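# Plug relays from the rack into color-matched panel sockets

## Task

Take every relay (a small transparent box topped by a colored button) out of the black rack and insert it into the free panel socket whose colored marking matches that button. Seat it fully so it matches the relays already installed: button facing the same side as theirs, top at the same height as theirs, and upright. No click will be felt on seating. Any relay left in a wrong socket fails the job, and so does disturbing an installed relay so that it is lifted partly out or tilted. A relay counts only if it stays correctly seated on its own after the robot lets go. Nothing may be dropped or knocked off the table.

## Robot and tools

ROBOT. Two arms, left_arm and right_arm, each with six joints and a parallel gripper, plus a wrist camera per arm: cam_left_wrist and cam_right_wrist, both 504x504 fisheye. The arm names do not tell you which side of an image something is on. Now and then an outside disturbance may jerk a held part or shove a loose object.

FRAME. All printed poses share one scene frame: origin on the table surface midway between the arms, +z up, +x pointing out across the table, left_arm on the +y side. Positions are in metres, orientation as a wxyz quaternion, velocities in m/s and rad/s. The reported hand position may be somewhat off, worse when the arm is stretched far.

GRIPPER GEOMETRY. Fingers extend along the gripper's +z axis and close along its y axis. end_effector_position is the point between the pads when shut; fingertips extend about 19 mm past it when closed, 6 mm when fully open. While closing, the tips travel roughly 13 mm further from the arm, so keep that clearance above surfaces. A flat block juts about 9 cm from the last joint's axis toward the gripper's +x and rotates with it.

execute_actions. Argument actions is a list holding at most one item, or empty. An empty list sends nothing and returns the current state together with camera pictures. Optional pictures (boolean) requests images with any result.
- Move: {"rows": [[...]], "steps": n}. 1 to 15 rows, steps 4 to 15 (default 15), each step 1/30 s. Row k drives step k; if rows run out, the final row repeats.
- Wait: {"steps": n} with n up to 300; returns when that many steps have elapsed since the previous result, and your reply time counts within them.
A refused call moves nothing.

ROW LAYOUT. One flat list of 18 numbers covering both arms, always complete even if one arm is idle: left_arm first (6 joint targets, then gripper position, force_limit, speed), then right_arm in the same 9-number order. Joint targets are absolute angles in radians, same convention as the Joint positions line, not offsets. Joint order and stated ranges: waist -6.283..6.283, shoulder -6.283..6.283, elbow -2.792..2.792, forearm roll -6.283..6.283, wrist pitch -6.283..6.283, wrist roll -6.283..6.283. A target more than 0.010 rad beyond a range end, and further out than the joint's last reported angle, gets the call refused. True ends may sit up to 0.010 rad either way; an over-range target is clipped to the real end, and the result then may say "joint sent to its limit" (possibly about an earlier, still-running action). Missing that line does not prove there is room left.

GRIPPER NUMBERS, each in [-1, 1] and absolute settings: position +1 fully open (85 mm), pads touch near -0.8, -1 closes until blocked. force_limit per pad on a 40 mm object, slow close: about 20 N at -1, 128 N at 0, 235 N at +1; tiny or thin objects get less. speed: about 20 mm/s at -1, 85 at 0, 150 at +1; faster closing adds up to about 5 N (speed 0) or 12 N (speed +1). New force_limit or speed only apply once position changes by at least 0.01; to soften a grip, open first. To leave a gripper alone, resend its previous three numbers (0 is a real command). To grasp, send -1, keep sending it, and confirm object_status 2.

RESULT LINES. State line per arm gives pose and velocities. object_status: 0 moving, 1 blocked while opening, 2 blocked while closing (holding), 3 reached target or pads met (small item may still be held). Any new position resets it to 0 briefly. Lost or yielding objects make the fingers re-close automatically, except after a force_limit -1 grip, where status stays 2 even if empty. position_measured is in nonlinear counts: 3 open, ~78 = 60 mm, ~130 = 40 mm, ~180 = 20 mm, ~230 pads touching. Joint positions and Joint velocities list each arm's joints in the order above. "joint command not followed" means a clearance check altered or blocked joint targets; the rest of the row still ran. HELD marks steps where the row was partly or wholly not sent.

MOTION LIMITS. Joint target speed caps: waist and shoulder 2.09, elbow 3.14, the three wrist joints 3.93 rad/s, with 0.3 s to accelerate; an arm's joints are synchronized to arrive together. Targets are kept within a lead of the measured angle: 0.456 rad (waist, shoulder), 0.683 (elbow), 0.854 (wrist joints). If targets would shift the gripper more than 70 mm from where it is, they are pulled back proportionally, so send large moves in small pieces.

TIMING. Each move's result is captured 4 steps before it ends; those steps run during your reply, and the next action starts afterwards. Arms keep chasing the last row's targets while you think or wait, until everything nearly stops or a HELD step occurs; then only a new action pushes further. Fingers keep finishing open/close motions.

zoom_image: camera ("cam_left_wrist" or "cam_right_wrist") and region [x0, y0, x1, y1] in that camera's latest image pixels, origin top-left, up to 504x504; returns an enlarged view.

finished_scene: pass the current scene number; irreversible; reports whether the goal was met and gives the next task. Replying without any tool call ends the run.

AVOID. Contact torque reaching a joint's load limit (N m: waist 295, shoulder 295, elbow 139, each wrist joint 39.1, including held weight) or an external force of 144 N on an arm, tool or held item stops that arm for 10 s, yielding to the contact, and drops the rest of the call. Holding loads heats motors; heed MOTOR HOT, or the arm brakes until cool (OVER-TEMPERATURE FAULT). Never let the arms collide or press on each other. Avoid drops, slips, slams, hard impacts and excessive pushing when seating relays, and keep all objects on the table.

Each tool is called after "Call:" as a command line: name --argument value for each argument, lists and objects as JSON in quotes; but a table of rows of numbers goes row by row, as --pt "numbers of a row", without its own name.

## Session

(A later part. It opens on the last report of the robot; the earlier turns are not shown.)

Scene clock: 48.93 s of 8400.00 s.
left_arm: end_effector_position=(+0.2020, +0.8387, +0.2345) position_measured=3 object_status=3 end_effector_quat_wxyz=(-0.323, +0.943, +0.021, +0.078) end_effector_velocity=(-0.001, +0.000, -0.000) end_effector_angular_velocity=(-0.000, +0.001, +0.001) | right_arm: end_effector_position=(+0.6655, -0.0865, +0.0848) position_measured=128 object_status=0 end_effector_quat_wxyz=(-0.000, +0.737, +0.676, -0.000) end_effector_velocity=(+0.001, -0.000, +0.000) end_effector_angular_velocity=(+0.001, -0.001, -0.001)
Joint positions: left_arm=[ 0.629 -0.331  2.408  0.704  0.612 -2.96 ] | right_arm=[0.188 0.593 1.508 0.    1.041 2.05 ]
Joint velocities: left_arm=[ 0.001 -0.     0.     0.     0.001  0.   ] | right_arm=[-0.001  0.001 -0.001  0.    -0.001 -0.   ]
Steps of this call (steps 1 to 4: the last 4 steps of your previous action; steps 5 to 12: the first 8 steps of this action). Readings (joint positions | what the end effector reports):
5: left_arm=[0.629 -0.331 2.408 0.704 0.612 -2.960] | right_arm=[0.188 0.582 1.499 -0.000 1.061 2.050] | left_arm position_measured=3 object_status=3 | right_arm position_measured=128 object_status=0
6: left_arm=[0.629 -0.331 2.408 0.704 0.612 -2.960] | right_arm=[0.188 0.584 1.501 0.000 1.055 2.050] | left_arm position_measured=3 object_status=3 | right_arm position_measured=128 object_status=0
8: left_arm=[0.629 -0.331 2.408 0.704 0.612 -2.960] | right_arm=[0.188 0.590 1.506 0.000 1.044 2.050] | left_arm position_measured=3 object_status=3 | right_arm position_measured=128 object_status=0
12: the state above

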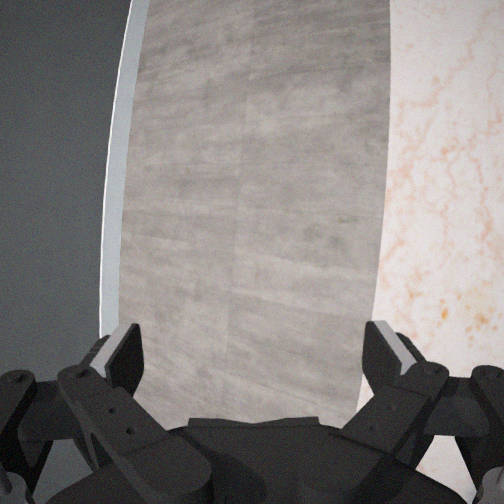

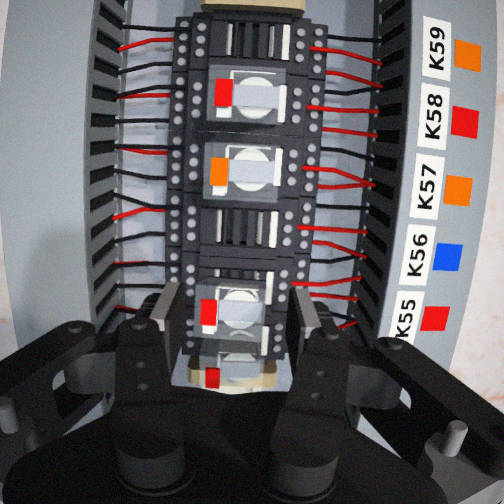

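Call:
execute_actions --actions '[{"rows":[[0.629,-0.331,2.408,0.704,0.612,-2.96,1,0,0,0.188,0.5928,1.5083,0,1.0405,2.05,-1,-0.5,0]],"steps":15}]'

Call:
execute_actions --actions '[{"rows":[[0.629,-0.331,2.408,0.704,0.612,-2.96,1,0,0,0.188,0.5912,1.5069,0,1.0435,2.05,-1,-0.5,0],[0.629,-0.331,2.408,0.704,0.612,-2.96,1,0,0,0.188,0.5896,1.5055,0,1.0465,2.05,-1,-0.5,0],[0.629,-0.331,2.408,0.704,0.612,-2.96,1,0,0,0.188,0.588,1.504,0,1.0495,2.05,-1,-0.5,0],[0.629,-0.331,2.408,0.704,0.612,-2.96,1,0,0,0.188,0.586,1.5024,0,1.0531,2.05,-1,-0.5,0],[0.629,-0.331,2.408,0.704,0.612,-2.96,1,0,0,0.188,0.584,1.5006,0,1.057,2.05,-1,-0.5,0],[0.629,-0.331,2.408,0.704,0.612,-2.96,1,0,0,0.188,0.582,1.4988,0,1.0608,2.05,-1,-0.5,0],[0.629,-0.331,2.408,0.704,0.612,-2.96,1,0,0,0.188,0.578,1.494,0,1.0695,2.05,-1,-0.5,0],[0.629,-0.331,2.408,0.704,0.612,-2.96,1,0,0,0.188,0.570,1.486,0,1.0855,2.05,-1,-0.5,0]],"steps":15}]'

Call:
execute_actions --actions '[]'

Scene clock: 49.60 s of 8400.00 s.
left_arm: end_effector_position=(+0.2020, +0.8387, +0.2345) position_measured=3 object_status=3 end_effector_quat_wxyz=(-0.323, +0.943, +0.021, +0.078) end_effector_velocity=(+0.000, -0.000, +0.000) end_effector_angular_velocity=(+0.000, -0.002, +0.001) | right_arm: end_effector_position=(+0.6656, -0.0865, +0.0849) position_measured=167 object_status=0 end_effector_quat_wxyz=(+0.000, +0.737, +0.676, +0.000) end_effector_velocity=(+0.000, -0.000, -0.001) end_effector_angular_velocity=(-0.000, +0.001, -0.000)
Joint positions: left_arm=[ 0.629 -0.331  2.408  0.704  0.612 -2.96 ] | right_arm=[0.188 0.593 1.508 0.    1.041 2.05 ]
Joint velocities: left_arm=[-0.001 -0.    -0.     0.     0.    -0.002] | right_arm=[-0.     0.001 -0.     0.     0.    -0.   ]
Steps of this call (steps 1 to 4: the last 4 steps of your previous action; steps 5 to 9: the robot went on to your last target; steps 10 to 20: the first 11 steps of this action). Readings (joint positions | what the end effector reports):
10: left_arm=[0.629 -0.331 2.408 0.704 0.612 -2.960] | right_arm=[0.188 0.593 1.508 0.000 1.041 2.050] | left_arm position_measured=3 object_status=3 | right_arm position_measured=128 object_status=0
11: left_arm=[0.629 -0.331 2.408 0.704 0.612 -2.960] | right_arm=[0.188 0.593 1.508 0.000 1.041 2.050] | left_arm position_measured=3 object_status=3 | right_arm position_measured=129 object_status=0
13: left_arm=[0.629 -0.331 2.408 0.704 0.612 -2.960] | right_arm=[0.188 0.593 1.508 0.000 1.041 2.050] | left_arm position_measured=3 object_status=3 | right_arm position_measured=138 object_status=0
17: left_arm=[0.629 -0.331 2.408 0.704 0.612 -2.960] | right_arm=[0.188 0.593 1.508 0.000 1.041 2.050] | left_arm position_measured=3 object_status=3 | right_arm position_measured=165 object_status=0
20: the state above

Scene clock: 50.10 s of 8400.00 s.
left_arm: end_effector_position=(+0.2020, +0.8387, +0.2345) position_measured=3 object_status=3 end_effector_quat_wxyz=(-0.323, +0.943, +0.021, +0.078) end_effector_velocity=(+0.001, -0.001, -0.001) end_effector_angular_velocity=(-0.000, +0.001, -0.002) | right_arm: end_effector_position=(+0.6664, -0.0862, +0.1152) position_measured=167 object_status=2 end_effector_quat_wxyz=(+0.000, +0.737, +0.676, +0.001) end_effector_velocity=(-0.010, -0.005, -0.006) end_effector_angular_velocity=(-0.011, +0.027, -0.001)
Joint positions: left_arm=[ 0.629 -0.331  2.408  0.704  0.612 -2.96 ] | right_arm=[ 0.188  0.57   1.485 -0.     1.085  2.05 ]
Joint velocities: left_arm=[-0.002  0.     0.001  0.    -0.     0.   ] | right_arm=[-0.001  0.     0.011 -0.     0.018 -0.   ]
Steps of this call (steps 1 to 4: the last 4 steps of your previous action; steps 5 to 15: the first 11 steps of this action). Readings (joint positions | what the end effector reports):
5: left_arm=[0.629 -0.331 2.408 0.704 0.612 -2.960] | right_arm=[0.188 0.593 1.508 0.000 1.041 2.050] | left_arm position_measured=3 object_status=3 | right_arm position_measured=167 object_status=2
6: left_arm=[0.629 -0.331 2.408 0.704 0.612 -2.960] | right_arm=[0.188 0.592 1.508 -0.000 1.042 2.050] | left_arm position_measured=3 object_status=3 | right_arm position_measured=167 object_status=2
8: left_arm=[0.629 -0.331 2.408 0.704 0.612 -2.960] | right_arm=[0.188 0.589 1.505 -0.000 1.048 2.050] | left_arm position_measured=3 object_status=3 | right_arm position_measured=167 object_status=2
12: left_arm=[0.629 -0.331 2.408 0.704 0.612 -2.960] | right_arm=[0.188 0.580 1.496 -0.000 1.066 2.050] | left_arm position_measured=3 object_status=3 | right_arm position_measured=167 object_status=2
15: the state above

Scene clock: 50.23 s of 8400.00 s.
left_arm: end_effector_position=(+0.2020, +0.8387, +0.2345) position_measured=3 object_status=3 end_effector_quat_wxyz=(-0.323, +0.943, +0.021, +0.078) end_effector_velocity=(+0.001, +0.000, +0.001) end_effector_angular_velocity=(+0.001, -0.002, -0.000) | right_arm: end_effector_position=(+0.6661, -0.0863, +0.1149) position_measured=167 object_status=2 end_effector_quat_wxyz=(+0.000, +0.737, +0.676, +0.000) end_effector_velocity=(+0.000, -0.001, -0.001) end_effector_angular_velocity=(-0.000, +0.001, -0.001)
Joint positions: left_arm=[ 0.629 -0.331  2.408  0.704  0.612 -2.96 ] | right_arm=[ 0.188  0.57   1.486 -0.     1.085  2.05 ]
Joint velocities: left_arm=[-0.     0.    -0.001 -0.    -0.001 -0.001] | right_arm=[-0.001  0.001 -0.    -0.     0.    -0.   ]
Kept back: nothing.
Steps of this call (steps 1 to 4: the last 4 steps of your previous action). Readings (joint positions | what the end effector reports):
1: left_arm=[0.629 -0.331 2.408 0.704 0.612 -2.960] | right_arm=[0.188 0.570 1.486 -0.000 1.085 2.050] | left_arm position_measured=3 object_status=3 | right_arm position_measured=167 object_status=2
2: left_arm=[0.629 -0.331 2.408 0.704 0.612 -2.960] | right_arm=[0.188 0.570 1.486 -0.000 1.085 2.050] | left_arm position_measured=3 object_status=3 | right_arm position_measured=167 object_status=2
4: the state above

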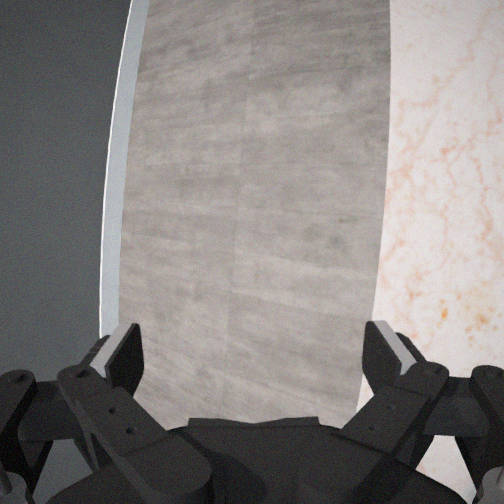

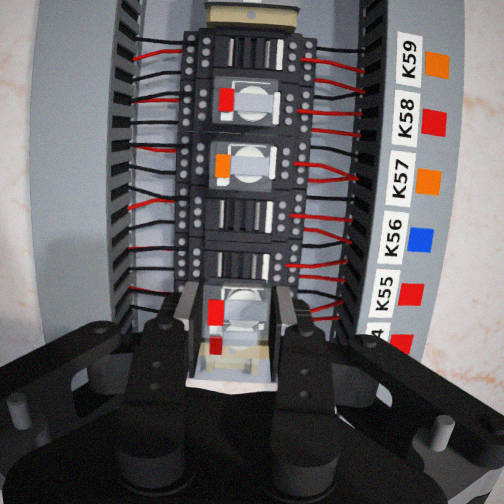

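Call:
zoom_image --camera "cam_right_wrist" --region '[160,230,320,390]'

Region (160, 230, 320, 390) of cam_right_wrist's 504x504 image, scaled by 3.150, with more detail than that image has.

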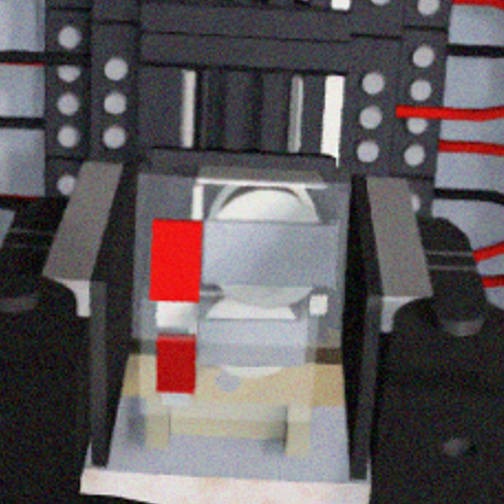

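Call:
execute_actions --actions '[{"rows":[[0.629,-0.331,2.408,0.704,0.612,-2.96,1,0,0,0.188,0.578,1.494,0,1.0695,2.05,-1,-0.5,0],[0.629,-0.331,2.408,0.704,0.612,-2.96,1,0,0,0.188,0.582,1.4988,0,1.0608,2.05,-1,-0.5,0],[0.629,-0.331,2.408,0.704,0.612,-2.96,1,0,0,0.188,0.584,1.5006,0,1.057,2.05,-1,-0.5,0],[0.629,-0.331,2.408,0.704,0.612,-2.96,1,0,0,0.188,0.5853,1.5018,0,1.0545,2.05,-1,-0.5,0],[0.629,-0.331,2.408,0.704,0.612,-2.96,1,0,0,0.188,0.5864,1.5027,0,1.0524,2.05,-1,-0.5,0],[0.629,-0.331,2.408,0.704,0.612,-2.96,1,0,0,0.188,0.5872,1.5034,0,1.0509,2.05,-1,-0.5,0],[0.629,-0.331,2.408,0.704,0.612,-2.96,1,0,0,0.188,0.588,1.5041,0,1.0494,2.05,-1,-0.5,0],[0.629,-0.331,2.408,0.704,0.612,-2.96,1,0,0,0.188,0.5888,1.5048,0,1.0479,2.05,-1,-0.5,0],[0.629,-0.331,2.408,0.704,0.612,-2.96,1,0,0,0.188,0.5896,1.5055,0,1.0465,2.05,-1,-0.5,0],[0.629,-0.331,2.408,0.704,0.612,-2.96,1,0,0,0.188,0.5904,1.5062,0,1.045,2.05,-1,-0.5,0],[0.629,-0.331,2.408,0.704,0.612,-2.96,1,0,0,0.188,0.5912,1.5069,0,1.0435,2.05,-1,-0.5,0]],"steps":15}]'

Call:
execute_actions --actions '[{"rows":[[0.629,-0.331,2.408,0.704,0.612,-2.96,1,0,0,0.188,0.592,1.5076,0,1.042,2.05,-1,-0.5,0],[0.629,-0.331,2.408,0.704,0.612,-2.96,1,0,0,0.188,0.592,1.5076,0,1.042,2.05,-1,-0.5,0],[0.629,-0.331,2.408,0.704,0.612,-2.96,1,0,0,0.188,0.592,1.5076,0,1.042,2.05,-1,-0.5,0],[0.629,-0.331,2.408,0.704,0.612,-2.96,1,0,0,0.188,0.592,1.5076,0,1.042,2.05,0,-0.5,1]],"steps":14}]' --pictures true

Scene clock: 52.57 s of 8400.00 s.
left_arm: end_effector_position=(+0.2020, +0.8387, +0.2345) position_measured=3 object_status=3 end_effector_quat_wxyz=(-0.323, +0.943, +0.021, +0.078) end_effector_velocity=(-0.000, +0.000, +0.000) end_effector_angular_velocity=(+0.000, -0.000, +0.000) | right_arm: end_effector_position=(+0.6656, -0.0865, +0.0881) position_measured=167 object_status=2 end_effector_quat_wxyz=(-0.000, +0.737, +0.676, -0.000) end_effector_velocity=(-0.000, -0.000, -0.030) end_effector_angular_velocity=(+0.000, -0.000, -0.000)
Joint positions: left_arm=[ 0.629 -0.331  2.408  0.704  0.612 -2.96 ] | right_arm=[0.188 0.59  1.506 0.    1.046 2.05 ]
Joint velocities: left_arm=[ 0.001  0.    -0.     0.    -0.     0.   ] | right_arm=[-0.     0.023  0.021  0.    -0.045  0.   ]
Steps of this call (steps 1 to 15: the robot went on to your last target; steps 16 to 59: nothing new was sent; steps 60 to 70: the first 11 steps of this action). Readings (joint positions | what the end effector reports):
60: left_arm=[0.629 -0.331 2.408 0.704 0.612 -2.960] | right_arm=[0.188 0.570 1.486 0.000 1.086 2.050] | left_arm position_measured=3 object_status=3 | right_arm position_measured=167 object_status=2
61: left_arm=[0.629 -0.331 2.408 0.704 0.612 -2.960] | right_arm=[0.188 0.573 1.489 0.000 1.080 2.050] | left_arm position_measured=3 object_status=3 | right_arm position_measured=167 object_status=2
63: left_arm=[0.629 -0.331 2.408 0.704 0.612 -2.960] | right_arm=[0.188 0.583 1.500 0.000 1.060 2.050] | left_arm position_measured=3 object_status=3 | right_arm position_measured=167 object_status=2
67: left_arm=[0.629 -0.331 2.408 0.704 0.612 -2.960] | right_arm=[0.188 0.588 1.504 0.000 1.050 2.050] | left_arm position_measured=3 object_status=3 | right_arm position_measured=167 object_status=2
70: the state above

Scene clock: 53.03 s of 8400.00 s.
left_arm: end_effector_position=(+0.2020, +0.8387, +0.2345) position_measured=3 object_status=3 end_effector_quat_wxyz=(-0.323, +0.943, +0.021, +0.078) end_effector_velocity=(+0.000, -0.000, -0.000) end_effector_angular_velocity=(-0.000, +0.001, -0.002) | right_arm: end_effector_position=(+0.6656, -0.0865, +0.0858) position_measured=132 object_status=0 end_effector_quat_wxyz=(+0.000, +0.737, +0.676, -0.000) end_effector_velocity=(+0.000, +0.000, +0.001) end_effector_angular_velocity=(+0.000, -0.001, +0.000)
Joint positions: left_arm=[ 0.629 -0.331  2.408  0.704  0.612 -2.96 ] | right_arm=[ 0.188  0.592  1.508 -0.     1.042  2.05 ]
Joint velocities: left_arm=[-0.001 -0.     0.001  0.    -0.     0.001] | right_arm=[ 0.    -0.002  0.    -0.    -0.     0.   ]
Steps of this call (steps 1 to 4: the last 4 steps of your previous action; steps 5 to 14: the first 10 steps of this action). Readings (joint positions | what the end effector reports):
5: left_arm=[0.629 -0.331 2.408 0.704 0.612 -2.960] | right_arm=[0.188 0.591 1.507 -0.000 1.043 2.050] | left_arm position_measured=3 object_status=3 | right_arm position_measured=167 object_status=2
6: left_arm=[0.629 -0.331 2.408 0.704 0.612 -2.960] | right_arm=[0.188 0.592 1.507 -0.000 1.042 2.050] | left_arm position_measured=3 object_status=3 | right_arm position_measured=167 object_status=2
8: left_arm=[0.629 -0.331 2.408 0.704 0.612 -2.960] | right_arm=[0.188 0.592 1.508 -0.000 1.042 2.050] | left_arm position_measured=3 object_status=3 | right_arm position_measured=167 object_status=0
12: left_arm=[0.629 -0.331 2.408 0.704 0.612 -2.960] | right_arm=[0.188 0.592 1.508 -0.000 1.042 2.050] | left_arm position_measured=3 object_status=3 | right_arm position_measured=140 object_status=0
14: the state above

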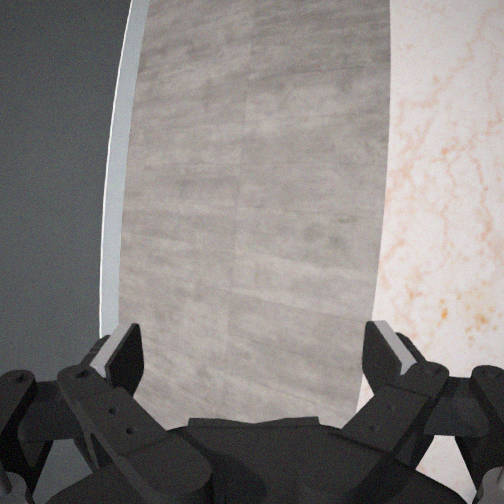

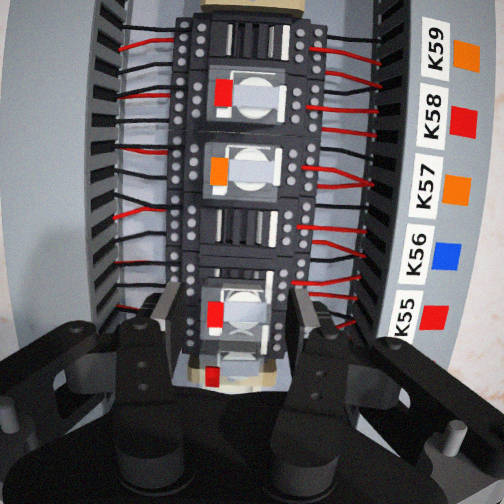

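Call:
execute_actions --actions '[{"rows":[[0.629,-0.331,2.408,0.704,0.612,-2.96,1,0,0,0.188,0.582,1.4988,0,1.0608,2.05,0,-0.5,1],[0.629,-0.331,2.408,0.704,0.612,-2.96,1,0,0,0.188,0.578,1.494,0,1.0695,2.05,0,-0.5,1],[0.629,-0.331,2.408,0.704,0.612,-2.96,1,0,0,0.188,0.578,1.494,0,1.0695,2.05,0,-0.5,1],[0.629,-0.331,2.408,0.704,0.612,-2.96,1,0,0,0.188,0.578,1.494,0,1.0695,2.05,0,-0.5,1],[0.629,-0.331,2.408,0.704,0.612,-2.96,1,0,0,0.1836,0.5749,1.4993,0,1.0673,2.045,-1,-0.5,1]],"steps":15}]'

Call:
execute_actions --actions '[{"rows":[[0.629,-0.331,2.408,0.704,0.612,-2.96,1,0,0,0.1836,0.5749,1.4993,0,1.0673,2.045,-1,-0.5,1],[0.629,-0.331,2.408,0.704,0.612,-2.96,1,0,0,0.1836,0.5749,1.4993,0,1.0673,2.045,-1,-0.5,1],[0.629,-0.331,2.408,0.704,0.612,-2.96,1,0,0,0.1836,0.5789,1.5041,0,1.0586,2.045,-1,-0.5,1],[0.629,-0.331,2.408,0.704,0.612,-2.96,1,0,0,0.1836,0.5797,1.5048,0,1.0571,2.045,-1,-0.5,1],[0.629,-0.331,2.408,0.704,0.612,-2.96,1,0,0,0.1836,0.5805,1.5055,0,1.0556,2.045,-1,-0.5,1],[0.629,-0.331,2.408,0.704,0.612,-2.96,1,0,0,0.1836,0.5813,1.5062,0,1.0541,2.045,-1,-0.5,1],[0.629,-0.331,2.408,0.704,0.612,-2.96,1,0,0,0.1836,0.5817,1.5066,0,1.0533,2.045,-1,-0.5,1],[0.629,-0.331,2.408,0.704,0.612,-2.96,1,0,0,0.1836,0.5821,1.5069,0,1.0526,2.045,-1,-0.5,1],[0.629,-0.331,2.408,0.704,0.612,-2.96,1,0,0,0.1836,0.5825,1.5073,0,1.0518,2.045,-1,-0.5,1],[0.629,-0.331,2.408,0.704,0.612,-2.96,1,0,0,0.1836,0.5829,1.5076,0,1.0511,2.045,-1,-0.5,1]],"steps":15}]'

Scene clock: 53.77 s of 8400.00 s.
left_arm: end_effector_position=(+0.2020, +0.8387, +0.2345) position_measured=3 object_status=3 end_effector_quat_wxyz=(-0.323, +0.943, +0.021, +0.078) end_effector_velocity=(+0.001, -0.000, +0.000) end_effector_angular_velocity=(+0.000, -0.000, -0.002) | right_arm: end_effector_position=(+0.6654, -0.0905, +0.1039) position_measured=182 object_status=0 end_effector_quat_wxyz=(-0.000, +0.737, +0.676, -0.000) end_effector_velocity=(+0.000, +0.000, +0.001) end_effector_angular_velocity=(+0.001, -0.002, +0.000)
Joint positions: left_arm=[ 0.629 -0.331  2.408  0.704  0.612 -2.96 ] | right_arm=[0.184 0.575 1.499 0.    1.068 2.045]
Joint velocities: left_arm=[-0.001 -0.     0.     0.    -0.001  0.001] | right_arm=[-0.    -0.001  0.     0.    -0.002 -0.   ]
Steps of this call (steps 1 to 4: the last 4 steps of your previous action; steps 5 to 11: the robot went on to your last target; steps 12 to 22: the first 11 steps of this action). Readings (joint positions | what the end effector reports):
12: left_arm=[0.629 -0.331 2.408 0.704 0.612 -2.960] | right_arm=[0.188 0.592 1.508 -0.000 1.042 2.050] | left_arm position_measured=3 object_status=3 | right_arm position_measured=129 object_status=3
13: left_arm=[0.629 -0.331 2.408 0.704 0.612 -2.960] | right_arm=[0.188 0.589 1.505 -0.000 1.048 2.050] | left_arm position_measured=3 object_status=3 | right_arm position_measured=129 object_status=3
15: left_arm=[0.629 -0.331 2.408 0.704 0.612 -2.960] | right_arm=[0.188 0.578 1.494 0.000 1.068 2.050] | left_arm position_measured=3 object_status=3 | right_arm position_measured=129 object_status=3
19: left_arm=[0.629 -0.331 2.408 0.704 0.612 -2.960] | right_arm=[0.184 0.575 1.499 0.000 1.068 2.045] | left_arm position_measured=3 object_status=3 | right_arm position_measured=146 object_status=0
22: the state above

Scene clock: 54.27 s of 8400.00 s.
left_arm: end_effector_position=(+0.2020, +0.8387, +0.2345) position_measured=3 object_status=3 end_effector_quat_wxyz=(-0.323, +0.943, +0.021, +0.078) end_effector_velocity=(-0.001, +0.000, -0.001) end_effector_angular_velocity=(-0.001, +0.001, +0.001) | right_arm: end_effector_position=(+0.6652, -0.0907, +0.0937) position_measured=231 object_status=3 end_effector_quat_wxyz=(+0.000, +0.737, +0.676, +0.000) end_effector_velocity=(-0.001, +0.000, -0.012) end_effector_angular_velocity=(-0.002, +0.003, +0.001)
Joint positions: left_arm=[ 0.629 -0.331  2.408  0.704  0.612 -2.96 ] | right_arm=[ 0.184  0.583  1.507 -0.     1.051  2.045]
Joint velocities: left_arm=[ 0.001  0.     0.001 -0.     0.001  0.   ] | right_arm=[ 0.001  0.011  0.007 -0.    -0.014  0.   ]
Steps of this call (steps 1 to 4: the last 4 steps of your previous action; steps 5 to 15: the first 11 steps of this action). Readings (joint positions | what the end effector reports):
5: left_arm=[0.629 -0.331 2.408 0.704 0.612 -2.960] | right_arm=[0.184 0.575 1.499 0.000 1.067 2.045] | left_arm position_measured=3 object_status=3 | right_arm position_measured=231 object_status=0
6: left_arm=[0.629 -0.331 2.408 0.704 0.612 -2.960] | right_arm=[0.184 0.575 1.499 0.000 1.067 2.045] | left_arm position_measured=3 object_status=3 | right_arm position_measured=231 object_status=0
8: left_arm=[0.629 -0.331 2.408 0.704 0.612 -2.960] | right_arm=[0.184 0.576 1.502 0.000 1.062 2.045] | left_arm position_measured=3 object_status=3 | right_arm position_measured=231 object_status=0
12: left_arm=[0.629 -0.331 2.408 0.704 0.612 -2.960] | right_arm=[0.184 0.581 1.506 -0.000 1.054 2.045] | left_arm position_measured=3 object_status=3 | right_arm position_measured=231 object_status=3
15: the state above

Call:
execute_actions --actions '[{"rows":[[0.629,-0.331,2.408,0.704,0.612,-2.96,1,0,0,0.1836,0.5831,1.5078,0,1.0507,2.045,-1,-0.5,1],[0.629,-0.331,2.408,0.704,0.612,-2.96,1,0,0,0.1836,0.5833,1.508,0,1.0503,2.045,-1,-0.5,1],[0.629,-0.331,2.408,0.704,0.612,-2.96,1,0,0,0.1836,0.5835,1.5081,0,1.0499,2.045,-1,-0.5,1],[0.629,-0.331,2.408,0.704,0.612,-2.96,1,0,0,0.1836,0.5837,1.5083,0,1.0496,2.045,-1,-0.5,1],[0.629,-0.331,2.408,0.704,0.612,-2.96,1,0,0,0.1836,0.5839,1.5085,0,1.0492,2.045,-1,-0.5,1],[0.629,-0.331,2.408,0.704,0.612,-2.96,1,0,0,0.1836,0.5841,1.5087,0,1.0488,2.045,-1,-0.5,1],[0.629,-0.331,2.408,0.704,0.612,-2.96,1,0,0,0.1836,0.5843,1.5088,0,1.0485,2.045,-1,-0.5,1],[0.629,-0.331,2.408,0.704,0.612,-2.96,1,0,0,0.1836,0.5845,1.509,0,1.0481,2.045,-1,-0.5,1]],"steps":14}]'

Call:
execute_actions --actions '[{"rows":[[0.629,-0.331,2.408,0.704,0.612,-2.96,1,0,0,0.1836,0.5845,1.509,0,1.0481,2.045,-1,-0.5,1],[0.629,-0.331,2.408,0.704,0.612,-2.96,1,0,0,0.1836,0.578,1.502,0,1.0616,2.045,-1,-0.5,1],[0.629,-0.331,2.408,0.704,0.612,-2.96,1,0,0,0.1836,0.570,1.494,0,1.0776,2.045,-1,-0.5,1],[0.629,-0.331,2.408,0.704,0.612,-2.96,1,0,0,0.1836,0.560,1.484,0,1.0976,2.045,-1,-0.5,1],[0.629,-0.331,2.408,0.704,0.612,-2.96,1,0,0,0.1836,0.550,1.473,0,1.1186,2.045,1,-0.5,1],[0.629,-0.331,2.408,0.704,0.612,-2.96,1,0,0,0.1836,0.550,1.473,0,1.1186,2.5,1,-0.5,1],[0.629,-0.331,2.408,0.704,0.612,-2.96,1,0,0,0.174,0.6168,1.3571,0,1.1677,3.604,1,-0.5,1]],"steps":15}]'

Call:
execute_actions --actions '[{"steps":20}]' --pictures true

Call:
zoom_image --camera "cam_right_wrist" --region '[90,270,370,380]'

Scene clock: 55.00 s of 8400.00 s.
left_arm: end_effector_position=(+0.2020, +0.8387, +0.2345) position_measured=3 object_status=3 end_effector_quat_wxyz=(-0.323, +0.943, +0.021, +0.078) end_effector_velocity=(-0.000, +0.000, +0.000) end_effector_angular_velocity=(+0.000, -0.001, +0.001) | right_arm: end_effector_position=(+0.6653, -0.0906, +0.0917) position_measured=231 object_status=3 end_effector_quat_wxyz=(+0.000, +0.737, +0.676, +0.000) end_effector_velocity=(-0.001, -0.000, -0.002) end_effector_angular_velocity=(-0.001, +0.002, +0.001)
Joint positions: left_arm=[ 0.629 -0.331  2.408  0.704  0.612 -2.96 ] | right_arm=[0.184 0.584 1.509 0.    1.048 2.045]
Joint velocities: left_arm=[ 0.001  0.    -0.    -0.    -0.001  0.   ] | right_arm=[ 0.     0.002  0.002 -0.001 -0.001 -0.   ]
Steps of this call (steps 1 to 4: the last 4 steps of your previous action; steps 5 to 12: the robot went on to your last target; steps 13 to 22: the first 10 steps of this action). Readings (joint positions | what the end effector reports):
13: left_arm=[0.629 -0.331 2.408 0.704 0.612 -2.960] | right_arm=[0.184 0.583 1.508 -0.000 1.051 2.045] | left_arm position_measured=3 object_status=3 | right_arm position_measured=231 object_status=3
14: left_arm=[0.629 -0.331 2.408 0.704 0.612 -2.960] | right_arm=[0.184 0.583 1.508 0.000 1.051 2.045] | left_arm position_measured=3 object_status=3 | right_arm position_measured=231 object_status=3
16: left_arm=[0.629 -0.331 2.408 0.704 0.612 -2.960] | right_arm=[0.184 0.583 1.508 0.000 1.050 2.045] | left_arm position_measured=3 object_status=3 | right_arm position_measured=231 object_status=3
20: left_arm=[0.629 -0.331 2.408 0.704 0.612 -2.960] | right_arm=[0.184 0.584 1.509 0.000 1.049 2.045] | left_arm position_measured=3 object_status=3 | right_arm position_measured=231 object_status=3
22: the state above

Scene clock: 55.50 s of 8400.00 s.
left_arm: end_effector_position=(+0.2020, +0.8387, +0.2345) position_measured=3 object_status=3 end_effector_quat_wxyz=(-0.323, +0.943, +0.021, +0.078) end_effector_velocity=(-0.000, -0.000, -0.000) end_effector_angular_velocity=(-0.001, +0.001, +0.000) | right_arm: end_effector_position=(+0.6689, -0.0899, +0.1376) position_measured=177 object_status=0 end_effector_quat_wxyz=(-0.001, +0.794, +0.608, -0.004) end_effector_velocity=(+0.078, +0.015, +0.022) end_effector_angular_velocity=(-0.036, +0.041, -2.115)
Joint positions: left_arm=[ 0.629 -0.331  2.408  0.704  0.612 -2.96 ] | right_arm=[0.183 0.558 1.459 0.    1.132 2.221]
Joint velocities: left_arm=[-0.     0.     0.     0.     0.001 -0.001] | right_arm=[-0.019  0.119 -0.241 -0.     0.173  2.097]
Steps of this call (steps 1 to 4: the last 4 steps of your previous action; steps 5 to 15: the first 11 steps of this action). Readings (joint positions | what the end effector reports):
5: left_arm=[0.629 -0.331 2.408 0.704 0.612 -2.960] | right_arm=[0.184 0.584 1.509 0.000 1.048 2.045] | left_arm position_measured=3 object_status=3 | right_arm position_measured=231 object_status=3
6: left_arm=[0.629 -0.331 2.408 0.704 0.612 -2.960] | right_arm=[0.184 0.584 1.509 0.000 1.048 2.045] | left_arm position_measured=3 object_status=3 | right_arm position_measured=231 object_status=3
8: left_arm=[0.629 -0.331 2.408 0.704 0.612 -2.960] | right_arm=[0.184 0.577 1.501 0.000 1.066 2.045] | left_arm position_measured=3 object_status=3 | right_arm position_measured=231 object_status=3
12: left_arm=[0.629 -0.331 2.408 0.704 0.612 -2.960] | right_arm=[0.184 0.552 1.474 0.000 1.118 2.072] | left_arm position_measured=3 object_status=3 | right_arm position_measured=214 object_status=0
15: the state above

Scene clock: 56.17 s of 8400.00 s.
left_arm: end_effector_position=(+0.2020, +0.8387, +0.2345) position_measured=3 object_status=3 end_effector_quat_wxyz=(-0.323, +0.943, +0.021, +0.078) end_effector_velocity=(-0.000, +0.000, +0.000) end_effector_angular_velocity=(+0.000, -0.001, +0.001) | right_arm: end_effector_position=(+0.7115, -0.0808, +0.1398) position_measured=3 object_status=0 end_effector_quat_wxyz=(+0.000, +0.999, -0.042, +0.000) end_effector_velocity=(-0.000, +0.001, +0.001) end_effector_angular_velocity=(-0.000, -0.001, -0.001)
Joint positions: left_arm=[ 0.629 -0.331  2.408  0.704  0.612 -2.96 ] | right_arm=[ 0.174  0.617  1.357 -0.     1.168  3.604]
Joint velocities: left_arm=[ 0.001 -0.    -0.     0.    -0.     0.   ] | right_arm=[ 0.001 -0.    -0.    -0.     0.     0.002]
Kept back: nothing.
Steps of this call (steps 1 to 4: the last 4 steps of your previous action; steps 5 to 20: the robot went on to your last target). Readings (joint positions | what the end effector reports):
1: left_arm=[0.629 -0.331 2.408 0.704 0.612 -2.960] | right_arm=[0.182 0.563 1.450 0.000 1.138 2.300] | left_arm position_measured=3 object_status=3 | right_arm position_measured=164 object_status=0
2: left_arm=[0.629 -0.331 2.408 0.704 0.612 -2.960] | right_arm=[0.181 0.569 1.439 0.000 1.143 2.393] | left_arm position_measured=3 object_status=3 | right_arm position_measured=151 object_status=0
4: left_arm=[0.629 -0.331 2.408 0.704 0.612 -2.960] | right_arm=[0.179 0.583 1.413 0.000 1.151 2.623] | left_arm position_measured=3 object_status=3 | right_arm position_measured=125 object_status=0
8: left_arm=[0.629 -0.331 2.408 0.704 0.612 -2.960] | right_arm=[0.176 0.603 1.379 0.000 1.161 3.131] | left_arm position_measured=3 object_status=3 | right_arm position_measured=72 object_status=0
20: the state above

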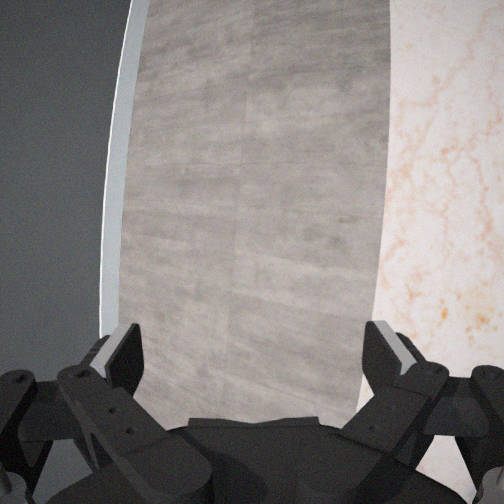

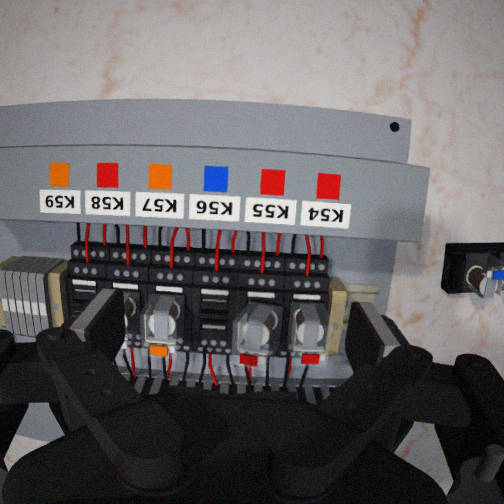

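Region (90, 270, 370, 380) of cam_right_wrist's 504x504 image, scaled by 1.800, with more detail than that image has; it fills the top 198 rows of this view, and the rest is white.

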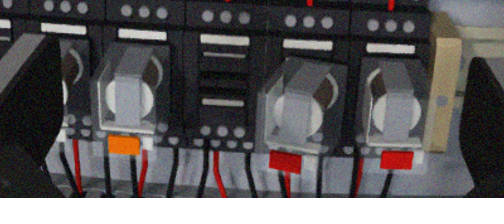

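Call:
zoom_image --camera "cam_right_wrist" --region '[180,270,300,375]'

Region (180, 270, 300, 375) of cam_right_wrist's 504x504 image, scaled by 4.200, with more detail than that image has; it fills the top 441 rows of this view, and the rest is white.

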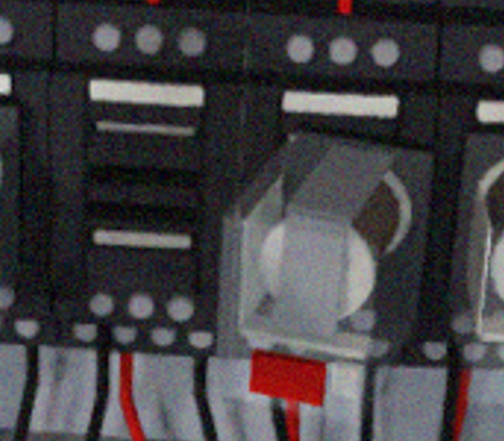

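Call:
execute_actions --actions '[{"rows":[[0.629,-0.331,2.408,0.704,0.612,-2.96,1,0,0,0.190,0.550,1.465,0,1.1265,2.05,0,-0.5,1]],"steps":15}]'

Call:
execute_actions --actions '[{"rows":[[0.629,-0.331,2.408,0.704,0.612,-2.96,1,0,0,0.190,0.550,1.465,0,1.1265,2.05,0,-0.5,1],[0.629,-0.331,2.408,0.704,0.612,-2.96,1,0,0,0.190,0.550,1.465,0,1.1265,2.05,0,-0.5,1],[0.629,-0.331,2.408,0.704,0.612,-2.96,1,0,0,0.190,0.550,1.465,0,1.1265,2.05,0,-0.5,1],[0.629,-0.331,2.408,0.704,0.612,-2.96,1,0,0,0.190,0.582,1.4988,0,1.0608,2.05,0,-0.5,1]],"steps":15}]'

Call:
execute_actions --actions '[{"rows":[[0.629,-0.331,2.408,0.704,0.612,-2.96,1,0,0,0.190,0.588,1.504,0,1.0495,2.05,0,-0.5,1],[0.629,-0.331,2.408,0.704,0.612,-2.96,1,0,0,0.190,0.588,1.504,0,1.0495,2.05,0,-0.5,1],[0.629,-0.331,2.408,0.704,0.612,-2.96,1,0,0,0.190,0.5945,1.5099,0,1.0372,2.05,0,-0.5,1],[0.629,-0.331,2.408,0.704,0.612,-2.96,1,0,0,0.190,0.5945,1.5099,0,1.0372,2.05,0,-0.5,1],[0.629,-0.331,2.408,0.704,0.612,-2.96,1,0,0,0.190,0.5945,1.5099,0,1.0372,2.05,0,-0.5,1],[0.629,-0.331,2.408,0.704,0.612,-2.96,1,0,0,0.190,0.5945,1.5099,0,1.0372,2.05,0,-0.5,1],[0.629,-0.331,2.408,0.704,0.612,-2.96,1,0,0,0.190,0.5945,1.5099,0,1.0372,2.05,-1,-1,0.5]],"steps":15}]'

Call:
execute_actions --actions '[{"steps":15}]' --pictures true

Scene clock: 57.47 s of 8400.00 s.
left_arm: end_effector_position=(+0.2020, +0.8387, +0.2345) position_measured=3 object_status=3 end_effector_quat_wxyz=(-0.323, +0.943, +0.021, +0.078) end_effector_velocity=(-0.000, -0.000, -0.000) end_effector_angular_velocity=(-0.000, +0.000, +0.000) | right_arm: end_effector_position=(+0.6802, -0.0833, +0.1412) position_measured=109 object_status=0 end_effector_quat_wxyz=(+0.000, +0.950, +0.312, -0.000) end_effector_velocity=(-0.099, -0.010, +0.004) end_effector_angular_velocity=(+0.001, -0.002, +3.849)
Joint positions: left_arm=[ 0.629 -0.331  2.408  0.704  0.612 -2.96 ] | right_arm=[ 0.185  0.571  1.43  -0.     1.14   2.896]
Joint velocities: left_arm=[-0.    -0.     0.    -0.     0.001 -0.   ] | right_arm=[ 0.034 -0.143  0.23  -0.    -0.089 -3.814]
Steps of this call (steps 1 to 28: the robot went on to your last target; steps 29 to 39: the first 11 steps of this action). Readings (joint positions | what the end effector reports):
29: left_arm=[0.629 -0.331 2.408 0.704 0.612 -2.960] | right_arm=[0.174 0.617 1.357 -0.000 1.168 3.604] | left_arm position_measured=3 object_status=3 | right_arm position_measured=3 object_status=0
30: left_arm=[0.629 -0.331 2.408 0.704 0.612 -2.960] | right_arm=[0.174 0.617 1.358 -0.000 1.168 3.597] | left_arm position_measured=3 object_status=3 | right_arm position_measured=4 object_status=0
32: left_arm=[0.629 -0.331 2.408 0.704 0.612 -2.960] | right_arm=[0.175 0.613 1.365 -0.000 1.165 3.541] | left_arm position_measured=3 object_status=3 | right_arm position_measured=20 object_status=0
36: left_arm=[0.629 -0.331 2.408 0.704 0.612 -2.960] | right_arm=[0.180 0.590 1.400 -0.000 1.151 3.255] | left_arm position_measured=3 object_status=3 | right_arm position_measured=70 object_status=0
39: the state above

Scene clock: 57.97 s of 8400.00 s.
left_arm: end_effector_position=(+0.2020, +0.8387, +0.2345) position_measured=3 object_status=3 end_effector_quat_wxyz=(-0.323, +0.943, +0.021, +0.078) end_effector_velocity=(+0.001, -0.000, +0.000) end_effector_angular_velocity=(+0.001, -0.000, -0.002) | right_arm: end_effector_position=(+0.6651, -0.0849, +0.0982) position_measured=129 object_status=3 end_effector_quat_wxyz=(+0.000, +0.737, +0.676, -0.000) end_effector_velocity=(+0.000, -0.000, +0.001) end_effector_angular_velocity=(+0.001, -0.001, +0.001)
Joint positions: left_arm=[ 0.629 -0.331  2.408  0.704  0.612 -2.96 ] | right_arm=[ 0.19   0.582  1.499 -0.     1.061  2.05 ]
Joint velocities: left_arm=[-0.001 -0.    -0.    -0.    -0.001  0.001] | right_arm=[-0.    -0.001  0.     0.    -0.    -0.002]
Steps of this call (steps 1 to 4: the last 4 steps of your previous action; steps 5 to 15: the first 11 steps of this action). Readings (joint positions | what the end effector reports):
5: left_arm=[0.629 -0.331 2.408 0.704 0.612 -2.960] | right_arm=[0.189 0.556 1.456 -0.000 1.130 2.315] | left_arm position_measured=3 object_status=3 | right_arm position_measured=128 object_status=0
6: left_arm=[0.629 -0.331 2.408 0.704 0.612 -2.960] | right_arm=[0.189 0.554 1.459 -0.000 1.129 2.235] | left_arm position_measured=3 object_status=3 | right_arm position_measured=128 object_status=0
8: left_arm=[0.629 -0.331 2.408 0.704 0.612 -2.960] | right_arm=[0.190 0.551 1.463 -0.000 1.127 2.118] | left_arm position_measured=3 object_status=3 | right_arm position_measured=128 object_status=0
12: left_arm=[0.629 -0.331 2.408 0.704 0.612 -2.960] | right_arm=[0.190 0.580 1.498 -0.000 1.066 2.051] | left_arm position_measured=3 object_status=3 | right_arm position_measured=128 object_status=0
15: the state above

Scene clock: 58.47 s of 8400.00 s.
left_arm: end_effector_position=(+0.2020, +0.8387, +0.2345) position_measured=3 object_status=3 end_effector_quat_wxyz=(-0.323, +0.943, +0.021, +0.078) end_effector_velocity=(-0.001, +0.000, -0.000) end_effector_angular_velocity=(-0.000, +0.001, +0.001) | right_arm: end_effector_position=(+0.6648, -0.0850, +0.0825) position_measured=151 object_status=0 end_effector_quat_wxyz=(-0.000, +0.737, +0.676, -0.000) end_effector_velocity=(-0.000, +0.001, -0.000) end_effector_angular_velocity=(-0.000, +0.000, +0.001)
Joint positions: left_arm=[ 0.629 -0.331  2.408  0.704  0.612 -2.96 ] | right_arm=[0.19  0.595 1.51  0.    1.037 2.05 ]
Joint velocities: left_arm=[ 0.001 -0.     0.     0.     0.001 -0.   ] | right_arm=[ 0.001  0.    -0.    -0.    -0.    -0.   ]
Steps of this call (steps 1 to 4: the last 4 steps of your previous action; steps 5 to 15: the first 11 steps of this action). Readings (joint positions | what the end effector reports):
5: left_arm=[0.629 -0.331 2.408 0.704 0.612 -2.960] | right_arm=[0.190 0.582 1.499 -0.000 1.061 2.050] | left_arm position_measured=3 object_status=3 | right_arm position_measured=129 object_status=3
6: left_arm=[0.629 -0.331 2.408 0.704 0.612 -2.960] | right_arm=[0.190 0.584 1.501 0.000 1.055 2.050] | left_arm position_measured=3 object_status=3 | right_arm position_measured=129 object_status=3
8: left_arm=[0.629 -0.331 2.408 0.704 0.612 -2.960] | right_arm=[0.190 0.591 1.507 0.000 1.043 2.050] | left_arm position_measured=3 object_status=3 | right_arm position_measured=128 object_status=3
12: left_arm=[0.629 -0.331 2.408 0.704 0.612 -2.960] | right_arm=[0.190 0.595 1.510 0.000 1.037 2.050] | left_arm position_measured=3 object_status=3 | right_arm position_measured=129 object_status=0
15: the state above

Scene clock: 58.97 s of 8400.00 s.
left_arm: end_effector_position=(+0.2020, +0.8387, +0.2345) position_measured=3 object_status=3 end_effector_quat_wxyz=(-0.323, +0.943, +0.021, +0.078) end_effector_velocity=(-0.001, +0.000, +0.000) end_effector_angular_velocity=(+0.000, -0.000, +0.001) | right_arm: end_effector_position=(+0.6649, -0.0850, +0.0826) position_measured=163 object_status=2 end_effector_quat_wxyz=(-0.000, +0.737, +0.676, -0.000) end_effector_velocity=(+0.000, +0.000, +0.000) end_effector_angular_velocity=(+0.000, -0.001, +0.000)
Joint positions: left_arm=[ 0.629 -0.331  2.408  0.704  0.612 -2.96 ] | right_arm=[0.19  0.595 1.51  0.    1.037 2.05 ]
Joint velocities: left_arm=[ 0.002 -0.    -0.     0.    -0.     0.001] | right_arm=[ 0. -0. -0.  0. -0.  0.]
Kept back: nothing.
Steps of this call (steps 1 to 4: the last 4 steps of your previous action; steps 5 to 15: the robot went on to your last target). Readings (joint positions | what the end effector reports):
1: left_arm=[0.629 -0.331 2.408 0.704 0.612 -2.960] | right_arm=[0.190 0.595 1.510 0.000 1.037 2.050] | left_arm position_measured=3 object_status=3 | right_arm position_measured=160 object_status=0
2: left_arm=[0.629 -0.331 2.408 0.704 0.612 -2.960] | right_arm=[0.190 0.595 1.510 0.000 1.037 2.050] | left_arm position_measured=3 object_status=3 | right_arm position_measured=163 object_status=0
4: left_arm=[0.629 -0.331 2.408 0.704 0.612 -2.960] | right_arm=[0.190 0.595 1.510 0.000 1.037 2.050] | left_arm position_measured=3 object_status=3 | right_arm position_measured=163 object_status=0
8: left_arm=[0.629 -0.331 2.408 0.704 0.612 -2.960] | right_arm=[0.190 0.595 1.510 0.000 1.037 2.050] | left_arm position_measured=3 object_status=3 | right_arm position_measured=163 object_status=2
15: the state above
All arms were judged still, so your last target was given up. Only a new action makes them travel on or press farther. Fingers that are still opening or closing keep moving.

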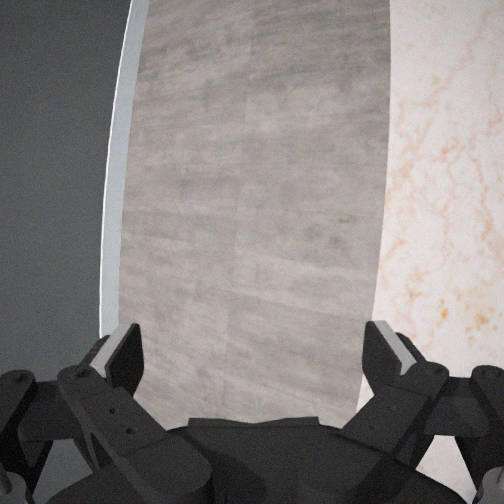

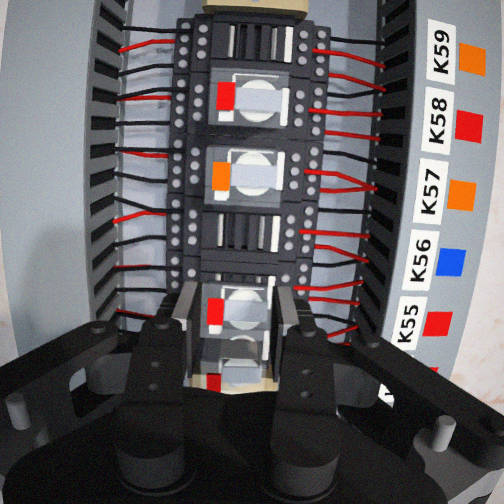

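Call:
execute_actions --actions '[{"rows":[[0.629,-0.331,2.408,0.704,0.612,-2.96,1,0,0,0.189,0.5936,1.5108,0,1.0371,2.049,-1,-1,0.5],[0.629,-0.331,2.408,0.704,0.612,-2.96,1,0,0,0.189,0.5936,1.5108,0,1.0371,2.049,-1,-1,0.5],[0.629,-0.331,2.408,0.704,0.612,-2.96,1,0,0,0.188,0.5928,1.5118,0,1.037,2.048,-1,-1,0.5],[0.629,-0.331,2.408,0.704,0.612,-2.96,1,0,0,0.188,0.5928,1.5118,0,1.037,2.048,-1,-1,0.5],[0.629,-0.331,2.408,0.704,0.612,-2.96,1,0,0,0.1869,0.592,1.5127,0,1.0369,2.047,-1,-1,0.5],[0.629,-0.331,2.408,0.704,0.612,-2.96,1,0,0,0.1869,0.592,1.5127,0,1.0369,2.047,-1,-1,0.5],[0.629,-0.331,2.408,0.704,0.612,-2.96,1,0,0,0.1858,0.5911,1.5136,0,1.0368,2.046,-1,-1,0.5],[0.629,-0.331,2.408,0.704,0.612,-2.96,1,0,0,0.1858,0.5911,1.5136,0,1.0368,2.046,-1,-1,0.5],[0.629,-0.331,2.408,0.704,0.612,-2.96,1,0,0,0.1847,0.5903,1.5146,0,1.0367,2.045,-1,-1,0.5],[0.629,-0.331,2.408,0.704,0.612,-2.96,1,0,0,0.1847,0.5903,1.5146,0,1.0367,2.045,-1,-1,0.5],[0.629,-0.331,2.408,0.704,0.612,-2.96,1,0,0,0.1836,0.5894,1.5155,0,1.0366,2.0436,-1,-1,0.5]],"steps":15}]'

Call:
execute_actions --actions '[{"steps":6}]' --pictures true

Call:
zoom_image --camera "cam_right_wrist" --region '[150,200,330,400]'

Scene clock: 59.77 s of 8400.00 s.
left_arm: end_effector_position=(+0.2020, +0.8387, +0.2345) position_measured=3 object_status=3 end_effector_quat_wxyz=(-0.323, +0.943, +0.021, +0.078) end_effector_velocity=(-0.000, -0.000, -0.000) end_effector_angular_velocity=(-0.000, -0.000, +0.000) | right_arm: end_effector_position=(+0.6646, -0.0899, +0.0839) position_measured=163 object_status=2 end_effector_quat_wxyz=(+0.000, +0.737, +0.676, +0.000) end_effector_velocity=(+0.000, -0.011, +0.004) end_effector_angular_velocity=(+0.001, -0.004, +0.005)
Joint positions: left_arm=[ 0.629 -0.331  2.408  0.704  0.612 -2.96 ] | right_arm=[0.185 0.59  1.515 0.    1.037 2.045]
Joint velocities: left_arm=[-0.     0.     0.     0.     0.    -0.001] | right_arm=[-0.012 -0.011  0.01  -0.    -0.003 -0.017]
Steps of this call (steps 1 to 13: nothing new was sent; steps 14 to 24: the first 11 steps of this action). Readings (joint positions | what the end effector reports):
14: left_arm=[0.629 -0.331 2.408 0.704 0.612 -2.960] | right_arm=[0.190 0.595 1.510 0.000 1.037 2.050] | left_arm position_measured=3 object_status=3 | right_arm position_measured=163 object_status=2
15: left_arm=[0.629 -0.331 2.408 0.704 0.612 -2.960] | right_arm=[0.189 0.594 1.510 0.000 1.037 2.049] | left_arm position_measured=3 object_status=3 | right_arm position_measured=163 object_status=2
17: left_arm=[0.629 -0.331 2.408 0.704 0.612 -2.960] | right_arm=[0.188 0.593 1.511 0.000 1.037 2.048] | left_arm position_measured=3 object_status=3 | right_arm position_measured=163 object_status=2
21: left_arm=[0.629 -0.331 2.408 0.704 0.612 -2.960] | right_arm=[0.186 0.591 1.513 0.000 1.037 2.046] | left_arm position_measured=3 object_status=3 | right_arm position_measured=163 object_status=2
24: the state above

Scene clock: 59.97 s of 8400.00 s.
left_arm: end_effector_position=(+0.2020, +0.8387, +0.2345) position_measured=3 object_status=3 end_effector_quat_wxyz=(-0.323, +0.943, +0.021, +0.078) end_effector_velocity=(+0.001, -0.001, -0.000) end_effector_angular_velocity=(+0.000, -0.000, -0.002) | right_arm: end_effector_position=(+0.6646, -0.0909, +0.0841) position_measured=163 object_status=2 end_effector_quat_wxyz=(+0.000, +0.737, +0.676, +0.000) end_effector_velocity=(-0.000, +0.000, -0.001) end_effector_angular_velocity=(-0.000, +0.002, -0.000)
Joint positions: left_arm=[ 0.629 -0.331  2.408  0.704  0.612 -2.96 ] | right_arm=[0.184 0.589 1.516 0.    1.037 2.044]
Joint velocities: left_arm=[-0.002 -0.     0.001 -0.    -0.     0.   ] | right_arm=[ 0.     0.002 -0.     0.     0.    -0.   ]
Kept back: nothing.
Steps of this call (steps 1 to 4: the last 4 steps of your previous action; steps 5 to 6: the robot went on to your last target). Readings (joint positions | what the end effector reports):
1: left_arm=[0.629 -0.331 2.408 0.704 0.612 -2.960] | right_arm=[0.184 0.590 1.515 0.000 1.037 2.044] | left_arm position_measured=3 object_status=3 | right_arm position_measured=163 object_status=2
2: left_arm=[0.629 -0.331 2.408 0.704 0.612 -2.960] | right_arm=[0.184 0.589 1.515 0.000 1.037 2.044] | left_arm position_measured=3 object_status=3 | right_arm position_measured=163 object_status=2
4: left_arm=[0.629 -0.331 2.408 0.704 0.612 -2.960] | right_arm=[0.184 0.589 1.516 0.000 1.037 2.044] | left_arm position_measured=3 object_status=3 | right_arm position_measured=163 object_status=2
6: the state above

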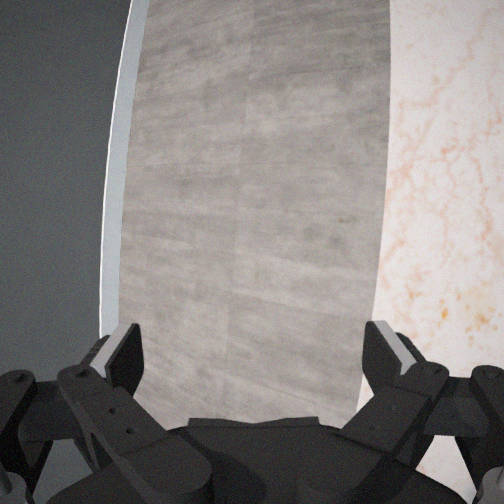

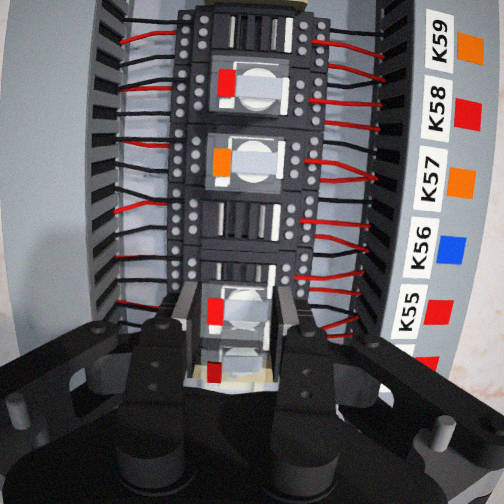

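Region (150, 200, 330, 400) of cam_right_wrist's 504x504 image, scaled by 2.520, with more detail than that image has; it fills the left 454 columns of this view, and the rest is white.

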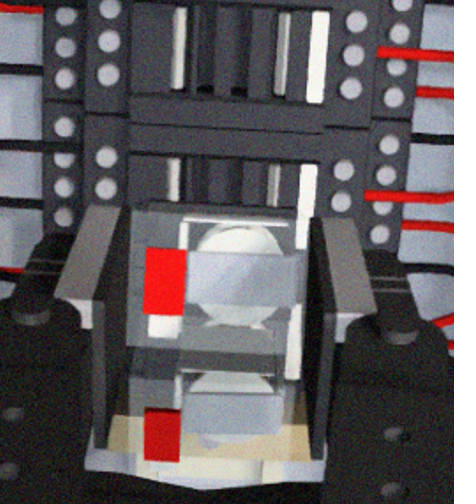

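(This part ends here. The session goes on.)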